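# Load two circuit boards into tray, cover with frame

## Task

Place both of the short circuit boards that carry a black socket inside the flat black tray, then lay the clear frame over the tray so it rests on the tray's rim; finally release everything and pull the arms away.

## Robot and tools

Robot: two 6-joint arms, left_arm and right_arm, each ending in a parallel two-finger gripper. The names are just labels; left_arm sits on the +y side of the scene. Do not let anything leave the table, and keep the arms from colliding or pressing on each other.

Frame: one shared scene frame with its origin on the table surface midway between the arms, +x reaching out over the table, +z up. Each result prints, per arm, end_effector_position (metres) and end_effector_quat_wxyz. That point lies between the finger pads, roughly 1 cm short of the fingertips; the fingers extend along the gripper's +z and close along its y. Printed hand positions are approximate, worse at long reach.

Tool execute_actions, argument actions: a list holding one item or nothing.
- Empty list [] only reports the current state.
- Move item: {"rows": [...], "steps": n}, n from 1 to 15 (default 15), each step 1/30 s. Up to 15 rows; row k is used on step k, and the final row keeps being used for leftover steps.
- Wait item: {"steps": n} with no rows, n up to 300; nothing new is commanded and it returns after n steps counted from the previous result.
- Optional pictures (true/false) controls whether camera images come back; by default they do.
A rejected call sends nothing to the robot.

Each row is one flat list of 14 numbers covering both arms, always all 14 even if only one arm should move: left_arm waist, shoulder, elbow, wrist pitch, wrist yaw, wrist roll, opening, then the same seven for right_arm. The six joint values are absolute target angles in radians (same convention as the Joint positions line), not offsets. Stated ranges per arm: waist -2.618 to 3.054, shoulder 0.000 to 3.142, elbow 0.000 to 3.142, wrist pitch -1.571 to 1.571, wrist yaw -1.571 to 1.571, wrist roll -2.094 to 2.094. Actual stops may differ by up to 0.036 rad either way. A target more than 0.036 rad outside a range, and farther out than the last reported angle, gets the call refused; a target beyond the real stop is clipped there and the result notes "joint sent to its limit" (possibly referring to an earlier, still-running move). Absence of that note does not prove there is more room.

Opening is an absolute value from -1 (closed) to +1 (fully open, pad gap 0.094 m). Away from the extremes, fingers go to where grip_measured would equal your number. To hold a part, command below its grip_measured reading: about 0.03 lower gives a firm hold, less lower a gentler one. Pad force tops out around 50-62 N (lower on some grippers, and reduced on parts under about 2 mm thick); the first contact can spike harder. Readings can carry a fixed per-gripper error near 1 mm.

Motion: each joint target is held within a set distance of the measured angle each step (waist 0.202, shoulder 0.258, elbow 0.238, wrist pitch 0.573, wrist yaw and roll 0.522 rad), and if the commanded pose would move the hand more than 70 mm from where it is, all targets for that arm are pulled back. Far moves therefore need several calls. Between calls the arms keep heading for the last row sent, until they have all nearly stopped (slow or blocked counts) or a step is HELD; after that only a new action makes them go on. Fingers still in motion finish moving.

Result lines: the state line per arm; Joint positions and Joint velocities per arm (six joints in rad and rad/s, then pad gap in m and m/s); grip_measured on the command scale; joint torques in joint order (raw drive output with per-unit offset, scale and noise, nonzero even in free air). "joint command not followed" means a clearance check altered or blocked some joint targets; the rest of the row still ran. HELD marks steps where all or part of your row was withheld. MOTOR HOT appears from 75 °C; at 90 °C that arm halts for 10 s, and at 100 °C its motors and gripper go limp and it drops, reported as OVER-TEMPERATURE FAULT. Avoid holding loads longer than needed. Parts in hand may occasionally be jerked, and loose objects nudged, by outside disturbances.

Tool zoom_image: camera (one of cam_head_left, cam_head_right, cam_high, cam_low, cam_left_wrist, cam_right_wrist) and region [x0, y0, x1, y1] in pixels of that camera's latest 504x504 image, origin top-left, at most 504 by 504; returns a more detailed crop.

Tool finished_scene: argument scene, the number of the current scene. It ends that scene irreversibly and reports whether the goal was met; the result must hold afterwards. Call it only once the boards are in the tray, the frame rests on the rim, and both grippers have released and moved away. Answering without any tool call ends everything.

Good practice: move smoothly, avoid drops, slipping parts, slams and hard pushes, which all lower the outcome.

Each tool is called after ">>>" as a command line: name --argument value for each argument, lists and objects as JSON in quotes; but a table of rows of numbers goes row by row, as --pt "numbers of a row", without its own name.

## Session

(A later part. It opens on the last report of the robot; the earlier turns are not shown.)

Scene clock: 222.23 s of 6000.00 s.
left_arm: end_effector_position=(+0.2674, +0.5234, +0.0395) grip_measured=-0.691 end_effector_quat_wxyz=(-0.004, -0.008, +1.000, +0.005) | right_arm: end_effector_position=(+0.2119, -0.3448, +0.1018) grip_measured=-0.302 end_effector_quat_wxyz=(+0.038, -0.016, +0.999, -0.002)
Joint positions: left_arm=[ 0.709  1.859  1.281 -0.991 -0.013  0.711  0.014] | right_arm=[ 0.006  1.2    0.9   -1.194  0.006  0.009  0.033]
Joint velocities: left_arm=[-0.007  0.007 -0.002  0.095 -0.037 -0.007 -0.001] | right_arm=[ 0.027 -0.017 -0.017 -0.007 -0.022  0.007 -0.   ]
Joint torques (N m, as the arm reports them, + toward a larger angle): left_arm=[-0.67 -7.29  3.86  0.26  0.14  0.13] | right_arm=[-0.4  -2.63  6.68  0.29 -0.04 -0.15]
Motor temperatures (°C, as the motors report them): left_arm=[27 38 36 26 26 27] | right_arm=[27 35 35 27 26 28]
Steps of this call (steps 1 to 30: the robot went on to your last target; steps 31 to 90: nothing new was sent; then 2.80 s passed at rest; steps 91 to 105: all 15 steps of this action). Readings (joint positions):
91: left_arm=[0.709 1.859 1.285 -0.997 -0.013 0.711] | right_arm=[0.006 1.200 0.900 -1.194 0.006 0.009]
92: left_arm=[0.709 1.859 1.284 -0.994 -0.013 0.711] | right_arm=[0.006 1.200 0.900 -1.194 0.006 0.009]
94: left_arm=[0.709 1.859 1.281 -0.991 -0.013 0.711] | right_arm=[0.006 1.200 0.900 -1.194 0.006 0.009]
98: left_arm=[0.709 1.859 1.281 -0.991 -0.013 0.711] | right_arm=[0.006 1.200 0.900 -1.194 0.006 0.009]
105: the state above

>>> execute_actions --actions '[{"rows":[[0.7,1.857,1.275,-0.99,0,0.72,-0.6,0.0,1.2,0.9,-1.2,0,0.0,-0.3],[0.7,1.857,1.275,-0.99,0,0.72,-0.4,0.0,1.2,0.9,-1.2,0,0.0,-0.3],[0.7,1.857,1.275,-0.99,0,0.72,-0.3,0.0,1.2,0.9,-1.2,0,0.0,-0.3],[0.7,1.857,1.275,-0.99,0,0.72,-0.3,0.0,1.2,0.9,-1.2,0,0.0,-0.3],[0.7,1.857,1.275,-0.99,0,0.72,-0.3,0.0,1.2,0.9,-1.2,0,0.0,-0.3],[0.7,1.857,1.275,-0.99,0,0.72,-0.3,0.0,1.2,0.9,-1.2,0,0.0,-0.3],[0.7,1.83,1.33,-1.06,0,0.72,-0.3,0.0,1.2,0.9,-1.2,0,0.0,-0.3],[0.7,1.8,1.38,-1.13,0,0.72,-0.3,0.0,1.2,0.9,-1.2,0,0.0,-0.3]],"steps":15}]' --pictures false

>>> execute_actions --actions '[{"rows":[[0.7,1.45,1.1,-1.2,0,0.3,-0.3,0.0,1.2,0.9,-1.2,0,0.0,-0.3]],"steps":12}]' --pictures false

>>> execute_actions --actions '[{"rows":[[-1.155,1.45,1.1,-1.2,0,-1.16,-0.3,0.0,1.2,0.9,-1.2,0,0.0,-0.3]],"steps":15}]' --pictures false

>>> execute_actions --actions '[{"steps":28}]' --pictures false

>>> execute_actions --actions '[{"rows":[[-1.155,1.96,1.59,-1.17,0,-1.16,-0.3,0.0,1.2,0.9,-1.2,0,0.0,-0.3]],"steps":15}]' --pictures false

>>> execute_actions --actions '[{"steps":8}]' --pictures false

>>> execute_actions --actions '[{"rows":[[-1.155,2.01,1.505,-1.066,0,-1.16,-0.3,0.0,1.2,0.9,-1.2,0,0.0,-0.3]],"steps":15}]' --pictures false

>>> execute_actions --actions '[{"steps":10}]'

Scene clock: 241.67 s of 6000.00 s.
left_arm: end_effector_position=(+0.2708, +0.5264, +0.0782) grip_measured=-0.302 end_effector_quat_wxyz=(+0.011, -0.008, +1.000, +0.018) | right_arm: end_effector_position=(+0.2119, -0.3448, +0.1018) grip_measured=-0.302 end_effector_quat_wxyz=(+0.038, -0.016, +0.999, -0.002)
Joint positions: left_arm=[ 0.709  1.802  1.366 -1.094 -0.013  0.711  0.033] | right_arm=[ 0.006  1.2    0.9   -1.194  0.006  0.009  0.033]
Joint velocities: left_arm=[ 0.002 -0.056  0.032 -0.139 -0.081 -0.007 -0.001] | right_arm=[ 0.017  0.002 -0.007 -0.037  0.022 -0.022  0.001]
Joint torques (N m, as the arm reports them, + toward a larger angle): left_arm=[-0.52 -6.89  6.29  0.07  0.12  0.14] | right_arm=[-0.42 -2.64  6.68  0.29 -0.04 -0.15]
Motor temperatures (°C, as the motors report them): left_arm=[27 39 36 26 26 27] | right_arm=[27 33 35 27 26 28]
Steps of this call (steps 1 to 15: the robot went on to your last target; steps 16 to 90: nothing new was sent; then 15.93 s passed at rest; steps 91 to 105: all 15 steps of this action). Readings (joint positions):
91: left_arm=[0.709 1.859 1.281 -0.991 -0.013 0.711] | right_arm=[0.006 1.200 0.900 -1.194 0.006 0.009]
92: left_arm=[0.709 1.859 1.281 -0.991 -0.013 0.711] | right_arm=[0.006 1.200 0.900 -1.194 0.006 0.009]
94: left_arm=[0.709 1.859 1.281 -0.991 -0.013 0.711] | right_arm=[0.006 1.200 0.900 -1.194 0.006 0.009]
98: left_arm=[0.709 1.858 1.298 -1.023 -0.013 0.711] | right_arm=[0.006 1.200 0.900 -1.194 0.006 0.009]
105: the state above

Scene clock: 242.07 s of 6000.00 s.
left_arm: end_effector_position=(+0.2034, +0.4663, +0.1091) grip_measured=-0.302 end_effector_quat_wxyz=(+0.015, -0.192, +0.981, +0.016) | right_arm: end_effector_position=(+0.2119, -0.3448, +0.1018) grip_measured=-0.302 end_effector_quat_wxyz=(+0.038, -0.016, +0.999, -0.002)
Joint positions: left_arm=[ 0.709  1.441  1.109 -1.196 -0.012  0.342  0.033] | right_arm=[ 0.006  1.2    0.9   -1.194  0.006  0.009  0.033]
Joint velocities: left_arm=[-0.007  0.051 -0.027 -0.007 -0.022 -0.183  0.001] | right_arm=[-0.007  0.002 -0.002 -0.037  0.007  0.066 -0.001]
Joint torques (N m, as the arm reports them, + toward a larger angle): left_arm=[-0.63 -3.61  4.97  0.16  0.11 -0.06] | right_arm=[-0.41 -2.63  6.68  0.29 -0.04 -0.15]
Motor temperatures (°C, as the motors report them): left_arm=[27 39 36 26 26 27] | right_arm=[27 33 35 27 26 28]
Steps of this call (steps 1 to 12: all 12 steps of this action). Readings (joint positions):
1: left_arm=[0.709 1.773 1.332 -1.075 -0.013 0.657] | right_arm=[0.006 1.200 0.900 -1.194 0.006 0.009]
2: left_arm=[0.709 1.718 1.267 -1.068 -0.013 0.598] | right_arm=[0.006 1.200 0.900 -1.194 0.006 0.009]
4: left_arm=[0.709 1.577 1.149 -1.120 -0.013 0.499] | right_arm=[0.006 1.200 0.900 -1.194 0.006 0.009]
8: left_arm=[0.709 1.436 1.109 -1.196 -0.013 0.387] | right_arm=[0.006 1.200 0.900 -1.194 0.006 0.009]
12: the state above

Scene clock: 242.57 s of 6000.00 s.
left_arm: end_effector_position=(+0.2598, +0.2265, +0.1076) grip_measured=-0.302 end_effector_quat_wxyz=(+0.019, -0.333, +0.943, -0.013) | right_arm: end_effector_position=(+0.2119, -0.3448, +0.1018) grip_measured=-0.302 end_effector_quat_wxyz=(+0.038, -0.016, +0.999, -0.002)
Joint positions: left_arm=[-0.319  1.448  1.109 -1.186 -0.002 -0.981  0.033] | right_arm=[ 0.006  1.2    0.9   -1.194  0.006  0.009  0.033]
Joint velocities: left_arm=[-2.068  0.002  0.027  0.022 -0.007 -1.165  0.   ] | right_arm=[-0.007 -0.002  0.012 -0.007  0.022  0.007 -0.   ]
Joint torques (N m, as the arm reports them, + toward a larger angle): left_arm=[-0.26 -3.86  4.81  0.11 -0.01 -0.06] | right_arm=[-0.41 -2.63  6.68  0.29 -0.04 -0.15]
Motor temperatures (°C, as the motors report them): left_arm=[27 38 36 26 26 27] | right_arm=[27 33 35 27 26 28]
Steps of this call (steps 1 to 15: all 15 steps of this action). Readings (joint positions):
1: left_arm=[0.686 1.442 1.109 -1.196 -0.022 0.257] | right_arm=[0.006 1.200 0.900 -1.194 0.006 0.009]
2: left_arm=[0.632 1.443 1.109 -1.196 -0.025 0.157] | right_arm=[0.006 1.200 0.900 -1.194 0.006 0.009]
4: left_arm=[0.491 1.446 1.109 -1.193 -0.021 -0.042] | right_arm=[0.006 1.200 0.900 -1.194 0.006 0.009]
8: left_arm=[0.197 1.448 1.109 -1.189 -0.012 -0.437] | right_arm=[0.006 1.200 0.900 -1.194 0.006 0.009]
15: the state above

Scene clock: 243.50 s of 6000.00 s.
left_arm: end_effector_position=(+0.1221, +0.0711, +0.1076) grip_measured=-0.302 end_effector_quat_wxyz=(+0.003, -0.001, +1.000, -0.024) | right_arm: end_effector_position=(+0.2119, -0.3448, +0.1018) grip_measured=-0.302 end_effector_quat_wxyz=(+0.038, -0.016, +0.999, -0.002)
Joint positions: left_arm=[-1.164  1.448  1.109 -1.187  0.014 -1.15   0.033] | right_arm=[ 0.006  1.2    0.9   -1.194  0.006  0.009  0.033]
Joint velocities: left_arm=[-0.002  0.012  0.007  0.037 -0.037 -0.022 -0.001] | right_arm=[ 0.007 -0.002  0.007 -0.022  0.022  0.051  0.001]
Joint torques (N m, as the arm reports them, + toward a larger angle): left_arm=[ 0.72 -4.    4.82  0.09 -0.15 -0.08] | right_arm=[-0.42 -2.63  6.69  0.29 -0.04 -0.15]
Motor temperatures (°C, as the motors report them): left_arm=[27 38 36 26 26 27] | right_arm=[27 33 35 27 26 28]
Steps of this call (steps 1 to 28: the robot went on to your last target). Readings (joint positions):
1: left_arm=[-0.393 1.448 1.109 -1.186 -0.002 -1.015] | right_arm=[0.006 1.200 0.900 -1.194 0.006 0.009]
2: left_arm=[-0.467 1.448 1.109 -1.185 -0.001 -1.042] | right_arm=[0.006 1.200 0.900 -1.194 0.006 0.009]
4: left_arm=[-0.614 1.448 1.109 -1.185 0.001 -1.081] | right_arm=[0.006 1.200 0.900 -1.194 0.006 0.009]
8: left_arm=[-0.909 1.448 1.109 -1.184 0.002 -1.122] | right_arm=[0.006 1.200 0.900 -1.194 0.006 0.009]
28: the state above

Scene clock: 244.00 s of 6000.00 s.
left_arm: end_effector_position=(+0.1743, -0.0445, +0.0710) grip_measured=-0.302 end_effector_quat_wxyz=(-0.004, -0.003, +1.000, -0.009) | right_arm: end_effector_position=(+0.2119, -0.3448, +0.1018) grip_measured=-0.302 end_effector_quat_wxyz=(+0.038, -0.016, +0.999, -0.002)
Joint positions: left_arm=[-1.164  1.979  1.574 -1.152  0.014 -1.152  0.033] | right_arm=[ 0.006  1.2    0.9   -1.194  0.006  0.009  0.033]
Joint velocities: left_arm=[ 0.002 -0.1   -0.002 -0.051  0.007 -0.037  0.001] | right_arm=[ 0.002 -0.007 -0.002 -0.022 -0.022 -0.007  0.001]
Joint torques (N m, as the arm reports them, + toward a larger angle): left_arm=[ 0.63 -9.36  6.45  0.   -0.16 -0.09] | right_arm=[-0.42 -2.63  6.69  0.29 -0.04 -0.15]
Motor temperatures (°C, as the motors report them): left_arm=[27 38 36 26 26 27] | right_arm=[27 33 35 27 26 28]
Steps of this call (steps 1 to 15: all 15 steps of this action). Readings (joint positions):
1: left_arm=[-1.164 1.482 1.147 -1.218 0.014 -1.151] | right_arm=[0.006 1.200 0.900 -1.194 0.006 0.009]
2: left_arm=[-1.164 1.551 1.223 -1.244 0.014 -1.152] | right_arm=[0.006 1.200 0.900 -1.194 0.006 0.009]
4: left_arm=[-1.164 1.712 1.387 -1.224 0.014 -1.152] | right_arm=[0.006 1.200 0.900 -1.194 0.006 0.009]
8: left_arm=[-1.164 1.954 1.574 -1.139 0.014 -1.152] | right_arm=[0.006 1.200 0.900 -1.194 0.006 0.009]
15: the state above

Scene clock: 244.27 s of 6000.00 s.
left_arm: end_effector_position=(+0.1740, -0.0439, +0.0730) grip_measured=-0.302 end_effector_quat_wxyz=(-0.004, -0.003, +1.000, -0.010) | right_arm: end_effector_position=(+0.2119, -0.3448, +0.1018) grip_measured=-0.302 end_effector_quat_wxyz=(+0.038, -0.016, +0.999, -0.002)
Joint positions: left_arm=[-1.164  1.973  1.574 -1.156  0.014 -1.152  0.033] | right_arm=[ 0.006  1.2    0.9   -1.194  0.006  0.009  0.033]
Joint velocities: left_arm=[-0.002 -0.022 -0.027 -0.066  0.007  0.037 -0.001] | right_arm=[-0.017  0.007 -0.017 -0.037  0.007  0.051  0.001]
Joint torques (N m, as the arm reports them, + toward a larger angle): left_arm=[ 0.64 -9.19  6.61  0.03 -0.16 -0.08] | right_arm=[-0.41 -2.64  6.69  0.29 -0.04 -0.15]
Motor temperatures (°C, as the motors report them): left_arm=[27 38 36 26 26 27] | right_arm=[27 33 35 27 26 28]
Steps of this call (steps 1 to 8: the robot went on to your last target). Readings (joint positions):
1: left_arm=[-1.164 1.976 1.574 -1.154 0.014 -1.152] | right_arm=[0.006 1.200 0.900 -1.194 0.006 0.009]
2: left_arm=[-1.164 1.974 1.574 -1.154 0.014 -1.152] | right_arm=[0.006 1.200 0.900 -1.194 0.006 0.009]
4: left_arm=[-1.164 1.973 1.574 -1.155 0.014 -1.152] | right_arm=[0.006 1.200 0.900 -1.194 0.006 0.009]
8: the state above

Scene clock: 244.77 s of 6000.00 s.
left_arm: end_effector_position=(+0.1739, -0.0434, +0.0442) grip_measured=-0.302 end_effector_quat_wxyz=(-0.007, -0.003, +1.000, -0.001) | right_arm: end_effector_position=(+0.2119, -0.3448, +0.1018) grip_measured=-0.302 end_effector_quat_wxyz=(+0.038, -0.016, +0.999, -0.002)
Joint positions: left_arm=[-1.164  2.013  1.513 -1.076  0.014 -1.152  0.033] | right_arm=[ 0.006  1.2    0.9   -1.194  0.006  0.009  0.033]
Joint velocities: left_arm=[ 0.002  0.007  0.017 -0.007  0.066 -0.007  0.001] | right_arm=[-0.027 -0.002  0.012  0.007  0.022 -0.037 -0.   ]
Joint torques (N m, as the arm reports them, + toward a larger angle): left_arm=[ 0.46 -8.62  4.54  0.2  -0.15 -0.05] | right_arm=[-0.41 -2.63  6.68  0.29 -0.04 -0.15]
Motor temperatures (°C, as the motors report them): left_arm=[27 38 36 26 26 27] | right_arm=[27 33 35 27 26 28]
Steps of this call (steps 1 to 15: all 15 steps of this action). Readings (joint positions):
1: left_arm=[-1.164 1.974 1.565 -1.143 0.014 -1.152] | right_arm=[0.006 1.200 0.900 -1.194 0.006 0.009]
2: left_arm=[-1.164 1.975 1.554 -1.126 0.014 -1.152] | right_arm=[0.006 1.200 0.900 -1.194 0.006 0.009]
4: left_arm=[-1.164 1.987 1.533 -1.105 0.014 -1.152] | right_arm=[0.006 1.200 0.900 -1.194 0.006 0.009]
8: left_arm=[-1.164 2.011 1.514 -1.088 0.014 -1.152] | right_arm=[0.006 1.200 0.900 -1.194 0.006 0.009]
15: the state above

Scene clock: 245.10 s of 6000.00 s.
left_arm: end_effector_position=(+0.1742, -0.0441, +0.0442) grip_measured=-0.302 end_effector_quat_wxyz=(-0.007, -0.003, +1.000, -0.002) | right_arm: end_effector_position=(+0.2119, -0.3448, +0.1018) grip_measured=-0.302 end_effector_quat_wxyz=(+0.038, -0.016, +0.999, -0.002)
Joint positions: left_arm=[-1.164  2.013  1.513 -1.073  0.014 -1.152  0.033] | right_arm=[ 0.006  1.2    0.9   -1.194  0.006  0.009  0.033]
Joint velocities: left_arm=[-0.007 -0.042  0.017 -0.022 -0.051 -0.022  0.001] | right_arm=[ 0.002  0.017 -0.017  0.037  0.022 -0.037  0.   ]
Joint torques (N m, as the arm reports them, + toward a larger angle): left_arm=[ 0.58 -8.95  4.55  0.18 -0.18 -0.03] | right_arm=[-0.41 -2.62  6.69  0.29 -0.04 -0.15]
Motor temperatures (°C, as the motors report them): left_arm=[27 38 36 26 26 27] | right_arm=[27 33 35 27 26 28]
Steps of this call (steps 1 to 10: the robot went on to your last target). Readings (joint positions):
1: left_arm=[-1.164 2.013 1.513 -1.075 0.014 -1.152] | right_arm=[0.006 1.200 0.900 -1.194 0.006 0.009]
2: left_arm=[-1.164 2.013 1.513 -1.074 0.014 -1.152] | right_arm=[0.006 1.200 0.900 -1.194 0.006 0.009]
4: left_arm=[-1.164 2.013 1.513 -1.073 0.014 -1.152] | right_arm=[0.006 1.200 0.900 -1.194 0.006 0.009]
8: left_arm=[-1.164 2.013 1.513 -1.073 0.014 -1.152] | right_arm=[0.006 1.200 0.900 -1.194 0.006 0.009]
10: the state above

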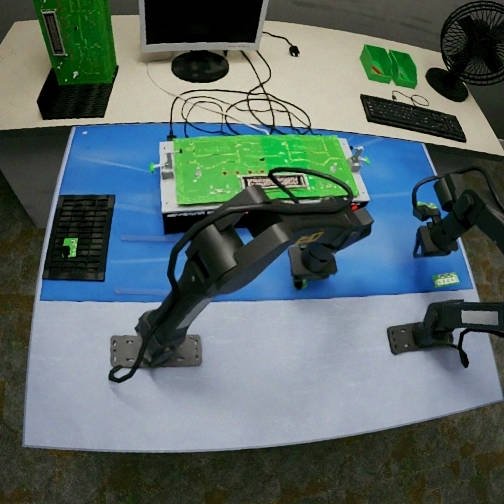

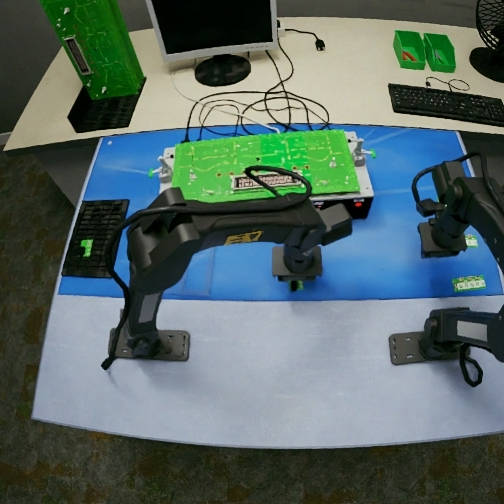

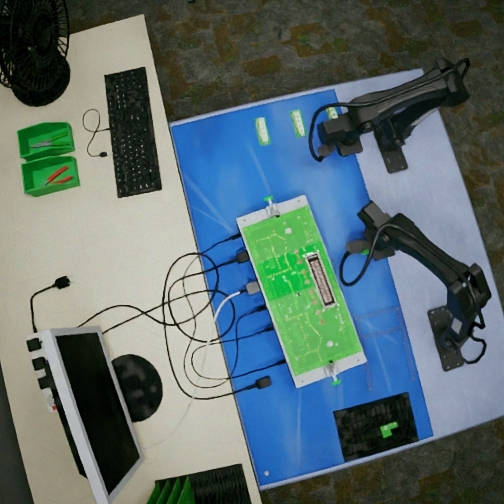

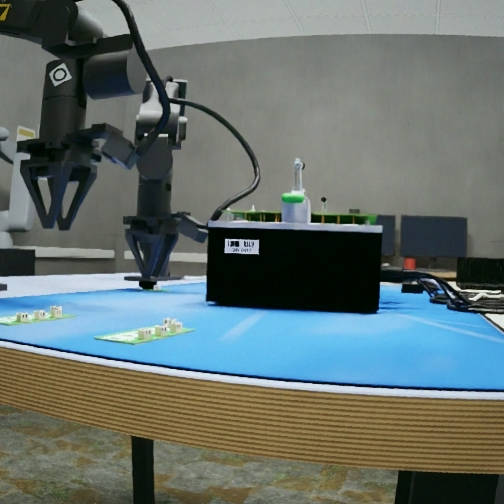

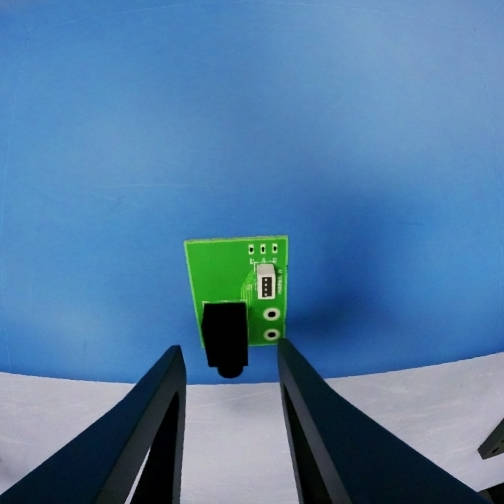

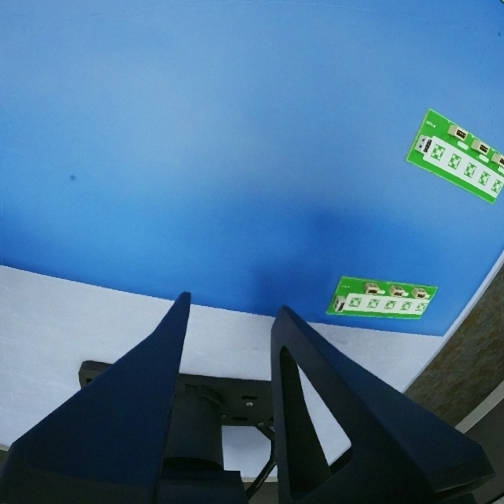

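>>> execute_actions --actions '[{"rows":[[-1.155,2.01,1.49,-1.05,0,-1.16,-0.3,0.0,1.2,0.9,-1.2,0,0.0,-0.3],[-1.155,2.01,1.48,-1.04,0,-1.16,-0.3,0.0,1.2,0.9,-1.2,0,0.0,-0.3],[-1.155,2.01,1.465,-1.025,0,-1.16,-0.3,0.0,1.2,0.9,-1.2,0,0.0,-0.3],[-1.155,2.01,1.45,-1.01,0,-1.16,-0.3,0.0,1.2,0.9,-1.2,0,0.0,-0.3]],"steps":15}]' --pictures false

>>> execute_actions --actions '[{"rows":[[-1.155,2.01,1.45,-1.01,0,-1.16,-0.3,0.0,1.2,0.9,-1.2,0,0.0,-0.3],[-1.155,2.01,1.45,-1.01,0,-1.16,-0.3,0.0,1.2,0.9,-1.2,0,0.0,-0.3],[-1.155,2.01,1.45,-1.01,0,-1.16,-0.42,0.0,1.2,0.9,-1.2,0,0.0,-0.3],[-1.155,2.01,1.45,-1.01,0,-1.16,-0.52,0.0,1.2,0.9,-1.2,0,0.0,-0.3],[-1.155,2.01,1.45,-1.01,0,-1.16,-0.6,0.0,1.2,0.9,-1.2,0,0.0,-0.3],[-1.155,2.01,1.45,-1.01,0,-1.16,-0.64,0.0,1.2,0.9,-1.2,0,0.0,-0.3],[-1.155,2.01,1.45,-1.01,0,-1.16,-0.67,0.0,1.2,0.9,-1.2,0,0.0,-0.3],[-1.155,2.01,1.45,-1.01,0,-1.16,-0.69,0.0,1.2,0.9,-1.2,0,0.0,-0.3],[-1.155,2.01,1.45,-1.01,0,-1.16,-0.72,0.0,1.2,0.9,-1.2,0,0.0,-0.3]],"steps":15}]' --pictures false

>>> execute_actions --actions '[{"rows":[[-1.155,2.0,1.5,-1.07,0,-1.16,-0.72,0.0,1.2,0.9,-1.2,0,0.0,-0.3],[-1.155,1.98,1.54,-1.13,0,-1.16,-0.72,0.0,1.2,0.9,-1.2,0,0.0,-0.3],[-1.155,1.95,1.57,-1.18,0,-1.16,-0.72,0.0,1.2,0.9,-1.2,0,0.0,-0.3]],"steps":12}]' --pictures false

>>> execute_actions --actions '[{"rows":[[-1.155,1.45,1.1,-1.2,0,-1.0,-0.72,0.0,1.2,0.9,-1.2,0,0.0,-0.3]],"steps":14}]' --pictures false

>>> execute_actions --actions '[{"rows":[[0.58,1.45,1.1,-1.2,0,0.61,-0.72,0.0,1.2,0.9,-1.2,0,0.0,-0.3]],"steps":15}]' --pictures false

>>> execute_actions --actions '[{"steps":26}]' --pictures false

>>> execute_actions --actions '[{"rows":[[0.58,1.94,1.58,-1.18,0,0.61,-0.72,0.0,1.2,0.9,-1.2,0,0.0,-0.3]],"steps":15}]' --pictures false

>>> execute_actions --actions '[{"steps":10}]'

Scene clock: 277.47 s of 6000.00 s.
left_arm: end_effector_position=(+0.1727, -0.0407, +0.0315) grip_measured=-0.302 end_effector_quat_wxyz=(-0.007, -0.003, +1.000, -0.002) | right_arm: end_effector_position=(+0.2119, -0.3448, +0.1018) grip_measured=-0.302 end_effector_quat_wxyz=(+0.038, -0.016, +0.999, -0.002)
Joint positions: left_arm=[-1.164  2.013  1.461 -1.02   0.014 -1.152  0.033] | right_arm=[ 0.006  1.2    0.9   -1.194  0.006  0.009  0.033]
Joint velocities: left_arm=[-0.007 -0.027  0.002 -0.022 -0.007 -0.022  0.   ] | right_arm=[-0.002 -0.007 -0.022  0.037 -0.022 -0.037 -0.001]
Joint torques (N m, as the arm reports them, + toward a larger angle): left_arm=[ 0.58 -8.57  4.32  0.19 -0.16 -0.02] | right_arm=[-0.41 -2.63  6.68  0.29 -0.04 -0.15]
Motor temperatures (°C, as the motors report them): left_arm=[27 41 36 26 26 27] | right_arm=[27 32 36 27 26 28]
Steps of this call (steps 1 to 15: the robot went on to your last target; steps 16 to 90: nothing new was sent; then 28.87 s passed at rest; steps 91 to 105: all 15 steps of this action). Readings (joint positions):
91: left_arm=[-1.164 2.013 1.513 -1.070 0.014 -1.152] | right_arm=[0.006 1.200 0.900 -1.194 0.006 0.009]
92: left_arm=[-1.164 2.013 1.510 -1.065 0.014 -1.152] | right_arm=[0.006 1.200 0.900 -1.194 0.006 0.009]
94: left_arm=[-1.164 2.013 1.493 -1.046 0.014 -1.152] | right_arm=[0.006 1.200 0.900 -1.194 0.006 0.009]
98: left_arm=[-1.164 2.013 1.462 -1.032 0.014 -1.152] | right_arm=[0.006 1.200 0.900 -1.194 0.006 0.009]
105: the state above

Scene clock: 277.97 s of 6000.00 s.
left_arm: end_effector_position=(+0.1730, -0.0415, +0.0315) grip_measured=-0.693 end_effector_quat_wxyz=(-0.006, -0.003, +1.000, -0.004) | right_arm: end_effector_position=(+0.2119, -0.3448, +0.1018) grip_measured=-0.302 end_effector_quat_wxyz=(+0.038, -0.016, +0.999, -0.002)
Joint positions: left_arm=[-1.164  2.013  1.461 -1.016  0.014 -1.152  0.014] | right_arm=[ 0.006  1.2    0.9   -1.194  0.006  0.009  0.033]
Joint velocities: left_arm=[ 0.007 -0.027  0.007  0.051 -0.037  0.007 -0.   ] | right_arm=[ 0.002  0.007 -0.007 -0.007 -0.022 -0.022  0.001]
Joint torques (N m, as the arm reports them, + toward a larger angle): left_arm=[ 0.58 -8.6   4.3   0.22 -0.15 -0.04] | right_arm=[-0.41 -2.62  6.68  0.29 -0.04 -0.15]
Motor temperatures (°C, as the motors report them): left_arm=[27 41 36 26 26 27] | right_arm=[27 32 36 27 26 28]
Steps of this call (steps 1 to 15: all 15 steps of this action). Readings (joint positions):
1: left_arm=[-1.164 2.013 1.461 -1.019 0.014 -1.152] | right_arm=[0.006 1.200 0.900 -1.194 0.006 0.009]
2: left_arm=[-1.164 2.013 1.461 -1.019 0.014 -1.152] | right_arm=[0.006 1.200 0.900 -1.194 0.006 0.009]
4: left_arm=[-1.164 2.013 1.461 -1.017 0.014 -1.152] | right_arm=[0.006 1.200 0.900 -1.194 0.006 0.009]
8: left_arm=[-1.164 2.013 1.461 -1.017 0.014 -1.152] | right_arm=[0.006 1.200 0.900 -1.194 0.006 0.009]
15: the state above

Scene clock: 278.37 s of 6000.00 s.
left_arm: end_effector_position=(+0.1733, -0.0422, +0.0779) grip_measured=-0.693 end_effector_quat_wxyz=(-0.000, -0.003, +1.000, -0.017) | right_arm: end_effector_position=(+0.2119, -0.3448, +0.1018) grip_measured=-0.302 end_effector_quat_wxyz=(+0.038, -0.016, +0.999, -0.002)
Joint positions: left_arm=[-1.164  1.948  1.558 -1.149  0.014 -1.152  0.014] | right_arm=[ 0.006  1.2    0.9   -1.194  0.006  0.009  0.033]
Joint velocities: left_arm=[-0.002 -0.002 -0.007 -0.168  0.081 -0.095  0.001] | right_arm=[-0.012  0.012 -0.007  0.022  0.022 -0.022  0.   ]
Joint torques (N m, as the arm reports them, + toward a larger angle): left_arm=[ 0.46 -7.99  6.24  0.07 -0.18 -0.06] | right_arm=[-0.42 -2.63  6.69  0.29 -0.04 -0.15]
Motor temperatures (°C, as the motors report them): left_arm=[27 41 36 26 26 27] | right_arm=[27 32 36 27 26 28]
Steps of this call (steps 1 to 12: all 12 steps of this action). Readings (joint positions):
1: left_arm=[-1.164 2.013 1.463 -1.022 0.014 -1.152] | right_arm=[0.006 1.200 0.900 -1.194 0.006 0.009]
2: left_arm=[-1.164 2.013 1.473 -1.040 0.014 -1.152] | right_arm=[0.006 1.200 0.900 -1.194 0.006 0.009]
4: left_arm=[-1.164 2.005 1.508 -1.089 0.014 -1.152] | right_arm=[0.006 1.200 0.900 -1.194 0.006 0.009]
8: left_arm=[-1.164 1.960 1.551 -1.131 0.014 -1.152] | right_arm=[0.006 1.200 0.900 -1.194 0.006 0.009]
12: the state above

Scene clock: 278.83 s of 6000.00 s.
left_arm: end_effector_position=(+0.1203, +0.0753, +0.1103) grip_measured=-0.693 end_effector_quat_wxyz=(+0.001, +0.064, +0.998, -0.018) | right_arm: end_effector_position=(+0.2119, -0.3448, +0.1018) grip_measured=-0.302 end_effector_quat_wxyz=(+0.038, -0.016, +0.999, -0.002)
Joint positions: left_arm=[-1.164  1.442  1.115 -1.211  0.014 -1.018  0.014] | right_arm=[ 0.006  1.2    0.9   -1.194  0.006  0.009  0.033]
Joint velocities: left_arm=[ 0.007  0.046 -0.002  0.007 -0.037  0.037 -0.   ] | right_arm=[ 0.007  0.002 -0.012 -0.081  0.022 -0.022  0.   ]
Joint torques (N m, as the arm reports them, + toward a larger angle): left_arm=[ 0.66 -3.81  4.28  0.24 -0.13  0.13] | right_arm=[-0.41 -2.63  6.69  0.29 -0.04 -0.15]
Motor temperatures (°C, as the motors report them): left_arm=[27 41 36 26 26 27] | right_arm=[27 32 36 27 26 28]
Steps of this call (steps 1 to 14: all 14 steps of this action). Readings (joint positions):
1: left_arm=[-1.164 1.918 1.514 -1.122 0.014 -1.130] | right_arm=[0.006 1.200 0.900 -1.194 0.006 0.009]
2: left_arm=[-1.164 1.860 1.436 -1.107 0.014 -1.107] | right_arm=[0.006 1.200 0.900 -1.194 0.006 0.009]
4: left_arm=[-1.164 1.711 1.279 -1.130 0.014 -1.076] | right_arm=[0.006 1.200 0.900 -1.194 0.006 0.009]
8: left_arm=[-1.164 1.455 1.115 -1.213 0.014 -1.039] | right_arm=[0.006 1.200 0.900 -1.194 0.006 0.009]
14: the state above

Scene clock: 279.33 s of 6000.00 s.
left_arm: end_effector_position=(+0.2701, +0.2699, +0.1090) grip_measured=-0.693 end_effector_quat_wxyz=(+0.025, +0.243, +0.970, +0.001) | right_arm: end_effector_position=(+0.2119, -0.3448, +0.1018) grip_measured=-0.302 end_effector_quat_wxyz=(+0.038, -0.016, +0.999, -0.002)
Joint positions: left_arm=[-0.136  1.448  1.115 -1.187  0.005  0.373  0.014] | right_arm=[ 0.006  1.2    0.9   -1.194  0.006  0.009  0.033]
Joint velocities: left_arm=[ 2.063 -0.017 -0.017  0.007 -0.051  1.56  -0.001] | right_arm=[-0.012 -0.017  0.007 -0.051 -0.007  0.066 -0.   ]
Joint torques (N m, as the arm reports them, + toward a larger angle): left_arm=[ 0.06 -3.96  4.48  0.15 -0.04  0.06] | right_arm=[-0.41 -2.62  6.68  0.29 -0.04 -0.15]
Motor temperatures (°C, as the motors report them): left_arm=[27 41 36 26 26 27] | right_arm=[27 32 36 27 26 28]
Steps of this call (steps 1 to 15: all 15 steps of this action). Readings (joint positions):
1: left_arm=[-1.140 1.443 1.115 -1.211 0.024 -0.935] | right_arm=[0.006 1.200 0.900 -1.194 0.006 0.009]
2: left_arm=[-1.087 1.443 1.115 -1.208 0.027 -0.834] | right_arm=[0.006 1.200 0.900 -1.194 0.006 0.009]
4: left_arm=[-0.946 1.445 1.115 -1.200 0.024 -0.636] | right_arm=[0.006 1.200 0.900 -1.194 0.006 0.009]
8: left_arm=[-0.652 1.448 1.115 -1.191 0.015 -0.239] | right_arm=[0.006 1.200 0.900 -1.194 0.006 0.009]
15: the state above

Scene clock: 280.20 s of 6000.00 s.
left_arm: end_effector_position=(+0.2245, +0.4453, +0.1090) grip_measured=-0.693 end_effector_quat_wxyz=(+0.016, -0.005, +1.000, +0.019) | right_arm: end_effector_position=(+0.2119, -0.3448, +0.1018) grip_measured=-0.302 end_effector_quat_wxyz=(+0.038, -0.016, +0.999, -0.002)
Joint positions: left_arm=[ 0.59   1.448  1.115 -1.189 -0.013  0.599  0.014] | right_arm=[ 0.006  1.2    0.9   -1.194  0.006  0.009  0.033]
Joint velocities: left_arm=[-0.007  0.007 -0.012 -0.007 -0.007  0.051  0.   ] | right_arm=[ 0.007 -0.007  0.002 -0.022 -0.022 -0.051 -0.001]
Joint torques (N m, as the arm reports them, + toward a larger angle): left_arm=[-0.6  -4.    4.5   0.16  0.14  0.14] | right_arm=[-0.41 -2.63  6.68  0.29 -0.04 -0.15]
Motor temperatures (°C, as the motors report them): left_arm=[27 40 36 26 26 27] | right_arm=[27 32 36 27 26 28]
Steps of this call (steps 1 to 26: the robot went on to your last target). Readings (joint positions):
1: left_arm=[-0.062 1.448 1.115 -1.187 0.005 0.419] | right_arm=[0.006 1.200 0.900 -1.194 0.006 0.009]
2: left_arm=[0.012 1.448 1.115 -1.187 0.004 0.455] | right_arm=[0.006 1.200 0.900 -1.194 0.006 0.009]
4: left_arm=[0.159 1.448 1.115 -1.186 0.002 0.508] | right_arm=[0.006 1.200 0.900 -1.194 0.006 0.009]
8: left_arm=[0.454 1.448 1.115 -1.186 -0.000 0.562] | right_arm=[0.006 1.200 0.900 -1.194 0.006 0.009]
26: the state above

Scene clock: 280.70 s of 6000.00 s.
left_arm: end_effector_position=(+0.3234, +0.5142, +0.0752) grip_measured=-0.693 end_effector_quat_wxyz=(+0.000, -0.004, +1.000, +0.008) | right_arm: end_effector_position=(+0.2119, -0.3448, +0.1018) grip_measured=-0.302 end_effector_quat_wxyz=(+0.038, -0.016, +0.999, -0.002)
Joint positions: left_arm=[ 0.59   1.959  1.563 -1.165 -0.013  0.601  0.014] | right_arm=[ 0.006  1.2    0.9   -1.194  0.006  0.009  0.033]
Joint velocities: left_arm=[ 0.007 -0.1    0.007 -0.037 -0.007 -0.051  0.   ] | right_arm=[-0.012  0.012 -0.002  0.007  0.007 -0.066 -0.   ]
Joint torques (N m, as the arm reports them, + toward a larger angle): left_arm=[-0.65 -8.98  6.55  0.08  0.14  0.15] | right_arm=[-0.42 -2.63  6.68  0.29 -0.04 -0.15]
Motor temperatures (°C, as the motors report them): left_arm=[27 40 36 26 26 27] | right_arm=[27 32 36 27 26 28]
Steps of this call (steps 1 to 15: all 15 steps of this action). Readings (joint positions):
1: left_arm=[0.590 1.483 1.152 -1.221 -0.013 0.600] | right_arm=[0.006 1.200 0.900 -1.194 0.006 0.009]
2: left_arm=[0.590 1.552 1.229 -1.250 -0.013 0.601] | right_arm=[0.006 1.200 0.900 -1.194 0.006 0.009]
4: left_arm=[0.590 1.714 1.394 -1.233 -0.013 0.601] | right_arm=[0.006 1.200 0.900 -1.194 0.006 0.009]
8: left_arm=[0.590 1.940 1.563 -1.149 -0.013 0.601] | right_arm=[0.006 1.200 0.900 -1.194 0.006 0.009]
15: the state above

Scene clock: 281.03 s of 6000.00 s.
left_arm: end_effector_position=(+0.3227, +0.5138, +0.0768) grip_measured=-0.693 end_effector_quat_wxyz=(+0.000, -0.004, +1.000, +0.008) | right_arm: end_effector_position=(+0.2119, -0.3448, +0.1018) grip_measured=-0.302 end_effector_quat_wxyz=(+0.038, -0.016, +0.999, -0.002)
Joint positions: left_arm=[ 0.59   1.955  1.563 -1.169 -0.013  0.601  0.014] | right_arm=[ 0.006  1.2    0.9   -1.194  0.006  0.009  0.033]
Joint velocities: left_arm=[-0.012 -0.002 -0.017 -0.022  0.066  0.022 -0.   ] | right_arm=[ 0.002  0.012 -0.022  0.037 -0.007 -0.007 -0.   ]
Joint torques (N m, as the arm reports them, + toward a larger angle): left_arm=[-0.66 -9.25  6.47  0.02  0.15  0.13] | right_arm=[-0.4  -2.63  6.68  0.29 -0.04 -0.15]
Motor temperatures (°C, as the motors report them): left_arm=[27 40 36 26 26 27] | right_arm=[27 32 36 27 26 28]
Steps of this call (steps 1 to 10: the robot went on to your last target). Readings (joint positions):
1: left_arm=[0.590 1.957 1.563 -1.166 -0.013 0.601] | right_arm=[0.006 1.200 0.900 -1.194 0.006 0.009]
2: left_arm=[0.590 1.955 1.563 -1.167 -0.013 0.601] | right_arm=[0.006 1.200 0.900 -1.194 0.006 0.009]
4: left_arm=[0.590 1.955 1.563 -1.168 -0.013 0.601] | right_arm=[0.006 1.200 0.900 -1.194 0.006 0.009]
8: left_arm=[0.590 1.955 1.563 -1.169 -0.013 0.601] | right_arm=[0.006 1.200 0.900 -1.194 0.006 0.009]
10: the state above

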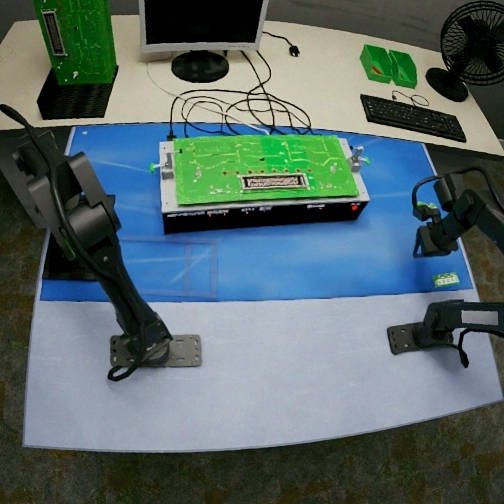

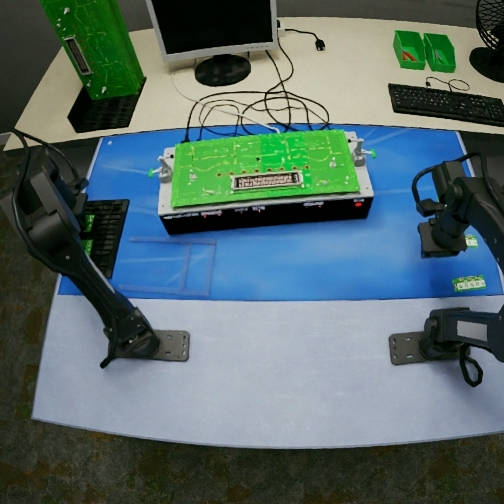

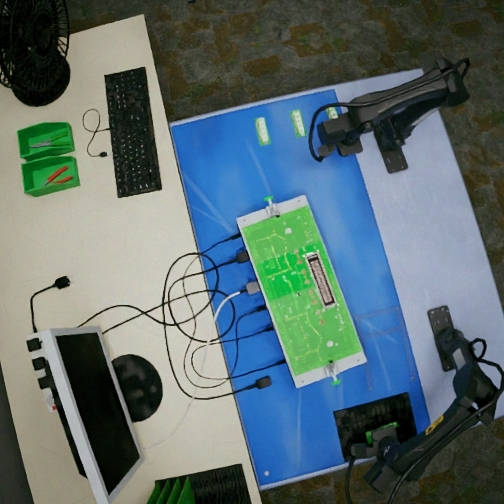

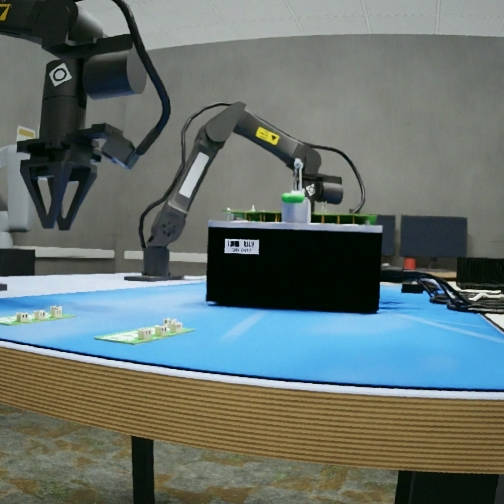

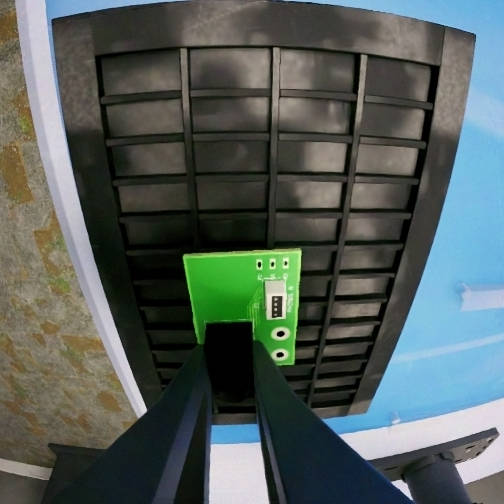

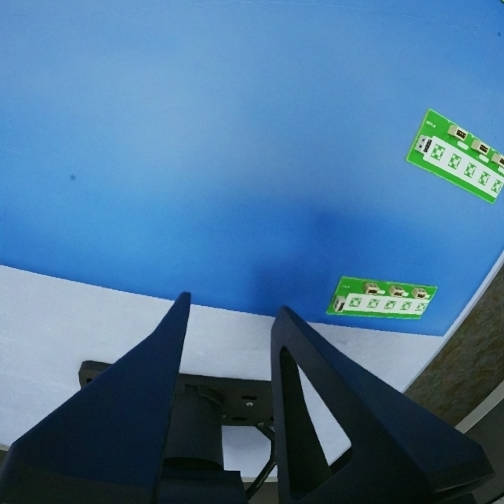

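>>> execute_actions --actions '[{"rows":[[0.58,2.01,1.51,-1.07,0,0.61,-0.72,0.0,1.2,0.9,-1.2,0,0.0,-0.3]],"steps":15}]' --pictures false

>>> execute_actions --actions '[{"steps":10}]'

Scene clock: 286.77 s of 6000.00 s.
left_arm: end_effector_position=(+0.3263, +0.5162, +0.0440) grip_measured=-0.693 end_effector_quat_wxyz=(-0.008, -0.004, +1.000, +0.002) | right_arm: end_effector_position=(+0.2119, -0.3448, +0.1018) grip_measured=-0.302 end_effector_quat_wxyz=(+0.038, -0.016, +0.999, -0.002)
Joint positions: left_arm=[ 0.59   2.016  1.517 -1.082 -0.013  0.601  0.014] | right_arm=[ 0.006  1.2    0.9   -1.194  0.006  0.009  0.033]
Joint velocities: left_arm=[-0.012  0.012 -0.007 -0.022  0.007 -0.037  0.001] | right_arm=[-0.007 -0.007 -0.012 -0.007 -0.007 -0.007 -0.001]
Joint torques (N m, as the arm reports them, + toward a larger angle): left_arm=[-0.6  -8.89  4.7   0.15  0.14  0.14] | right_arm=[-0.41 -2.62  6.69  0.29 -0.04 -0.15]
Motor temperatures (°C, as the motors report them): left_arm=[27 41 37 26 26 27] | right_arm=[27 32 36 27 26 28]
Steps of this call (steps 1 to 15: the robot went on to your last target; steps 16 to 90: nothing new was sent; then 2.23 s passed at rest; steps 91 to 105: all 15 steps of this action). Readings (joint positions):
91: left_arm=[0.590 1.957 1.557 -1.159 -0.013 0.601] | right_arm=[0.006 1.200 0.900 -1.194 0.006 0.009]
92: left_arm=[0.590 1.961 1.550 -1.141 -0.013 0.601] | right_arm=[0.006 1.200 0.900 -1.194 0.006 0.009]
94: left_arm=[0.590 1.981 1.537 -1.115 -0.013 0.601] | right_arm=[0.006 1.200 0.900 -1.194 0.006 0.009]
98: left_arm=[0.590 2.013 1.519 -1.094 -0.013 0.601] | right_arm=[0.006 1.200 0.900 -1.194 0.006 0.009]
105: the state above

Scene clock: 287.10 s of 6000.00 s.
left_arm: end_effector_position=(+0.3270, +0.5167, +0.0440) grip_measured=-0.693 end_effector_quat_wxyz=(-0.007, -0.004, +1.000, +0.003) | right_arm: end_effector_position=(+0.2119, -0.3448, +0.1018) grip_measured=-0.302 end_effector_quat_wxyz=(+0.038, -0.016, +0.999, -0.002)
Joint positions: left_arm=[ 0.59   2.016  1.517 -1.079 -0.013  0.601  0.014] | right_arm=[ 0.006  1.2    0.9   -1.194  0.006  0.009  0.033]
Joint velocities: left_arm=[ 0.002 -0.012  0.012  0.007 -0.051 -0.095 -0.   ] | right_arm=[-0.012 -0.002  0.012  0.037 -0.037 -0.066 -0.001]
Joint torques (N m, as the arm reports them, + toward a larger angle): left_arm=[-0.69 -8.74  4.8   0.2   0.12  0.09] | right_arm=[-0.41 -2.63  6.69  0.29 -0.04 -0.15]
Motor temperatures (°C, as the motors report them): left_arm=[27 41 37 26 26 27] | right_arm=[27 32 36 27 26 28]
Steps of this call (steps 1 to 10: the robot went on to your last target). Readings (joint positions):
1: left_arm=[0.590 2.016 1.517 -1.081 -0.013 0.601] | right_arm=[0.006 1.200 0.900 -1.194 0.006 0.009]
2: left_arm=[0.590 2.016 1.517 -1.080 -0.013 0.601] | right_arm=[0.006 1.200 0.900 -1.194 0.006 0.009]
4: left_arm=[0.590 2.016 1.517 -1.080 -0.013 0.601] | right_arm=[0.006 1.200 0.900 -1.194 0.006 0.009]
8: left_arm=[0.590 2.016 1.517 -1.079 -0.013 0.601] | right_arm=[0.006 1.200 0.900 -1.194 0.006 0.009]
10: the state above

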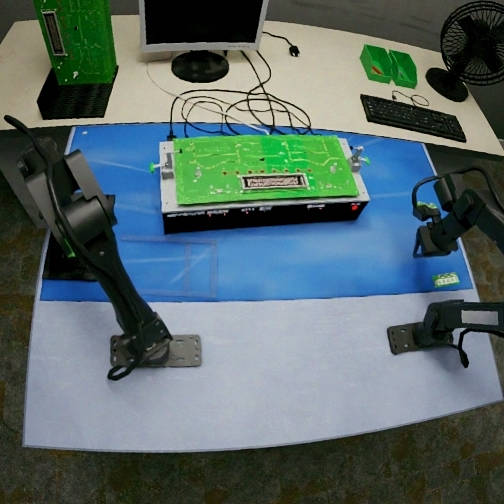

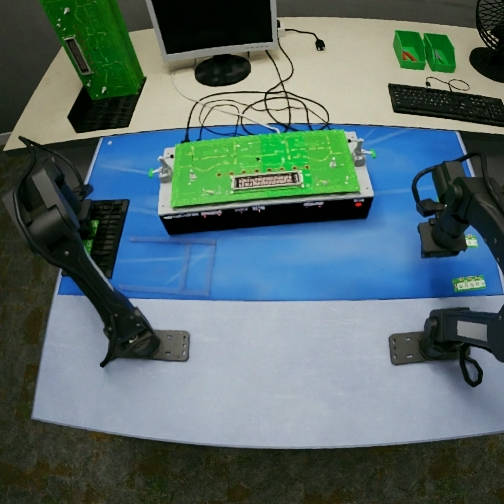

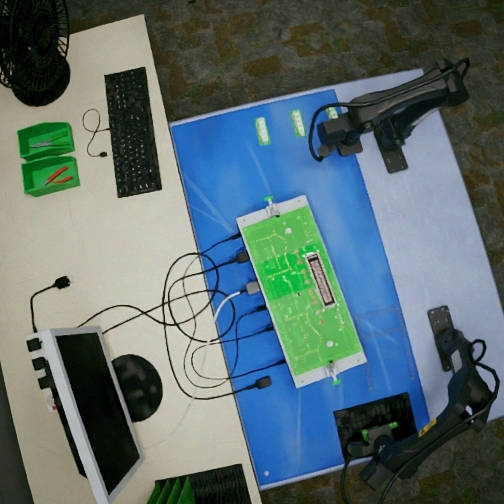

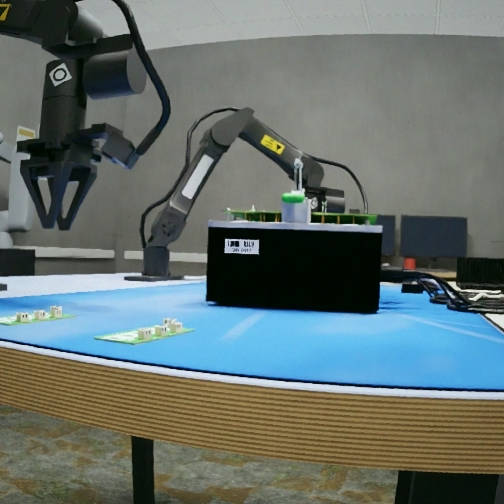

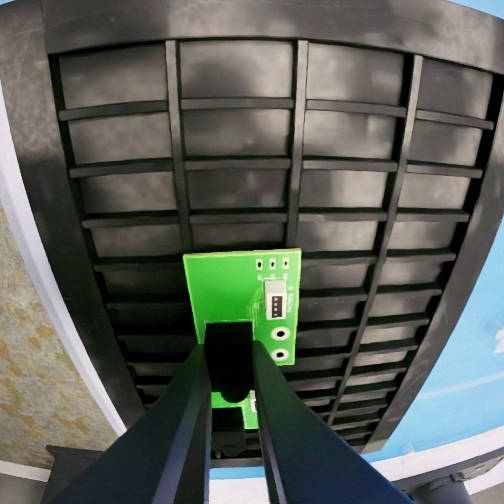

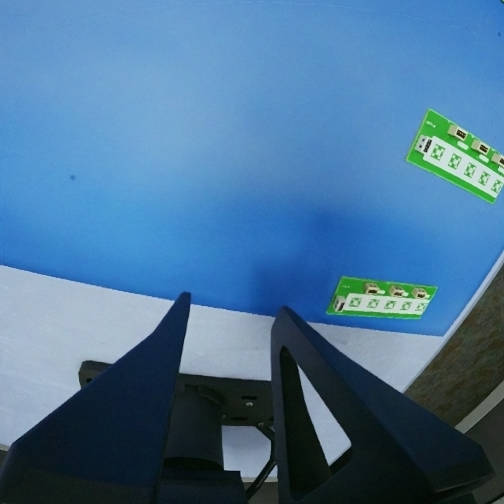

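>>> execute_actions --actions '[{"rows":[[0.58,2.01,1.497,-1.07,0,0.61,-0.72,0.0,1.2,0.9,-1.2,0,0.0,-0.3],[0.58,2.01,1.485,-1.065,0,0.61,-0.72,0.0,1.2,0.9,-1.2,0,0.0,-0.3]],"steps":15}]' --pictures false

Scene clock: 294.47 s of 6000.00 s.
left_arm: end_effector_position=(+0.3250, +0.5153, +0.0407) grip_measured=-0.693 end_effector_quat_wxyz=(-0.009, -0.004, +1.000, +0.002) | right_arm: end_effector_position=(+0.2119, -0.3448, +0.1018) grip_measured=-0.302 end_effector_quat_wxyz=(+0.038, -0.016, +0.999, -0.002)
Joint positions: left_arm=[ 0.59   2.016  1.503 -1.072 -0.013  0.601  0.014] | right_arm=[ 0.006  1.2    0.9   -1.194  0.006  0.009  0.033]
Joint velocities: left_arm=[ 0.007  0.017 -0.017  0.037  0.007  0.007  0.001] | right_arm=[-0.012  0.007 -0.017 -0.007 -0.037  0.066 -0.   ]
Joint torques (N m, as the arm reports them, + toward a larger angle): left_arm=[-0.78 -8.94  3.86  0.2   0.11  0.09] | right_arm=[-0.42 -2.62  6.68  0.29 -0.04 -0.15]
Motor temperatures (°C, as the motors report them): left_arm=[27 41 37 26 26 27] | right_arm=[27 32 36 27 26 28]
Steps of this call (steps 1 to 15: the robot went on to your last target; steps 16 to 90: nothing new was sent; then 3.87 s passed at rest; steps 91 to 105: all 15 steps of this action). Readings (joint positions):
91: left_arm=[0.590 2.016 1.517 -1.078 -0.013 0.601] | right_arm=[0.006 1.200 0.900 -1.194 0.006 0.009]
92: left_arm=[0.590 2.016 1.514 -1.076 -0.013 0.601] | right_arm=[0.006 1.200 0.900 -1.194 0.006 0.009]
94: left_arm=[0.590 2.016 1.506 -1.073 -0.013 0.601] | right_arm=[0.006 1.200 0.900 -1.194 0.006 0.009]
98: left_arm=[0.590 2.016 1.503 -1.072 -0.013 0.601] | right_arm=[0.006 1.200 0.900 -1.194 0.006 0.009]
105: the state above


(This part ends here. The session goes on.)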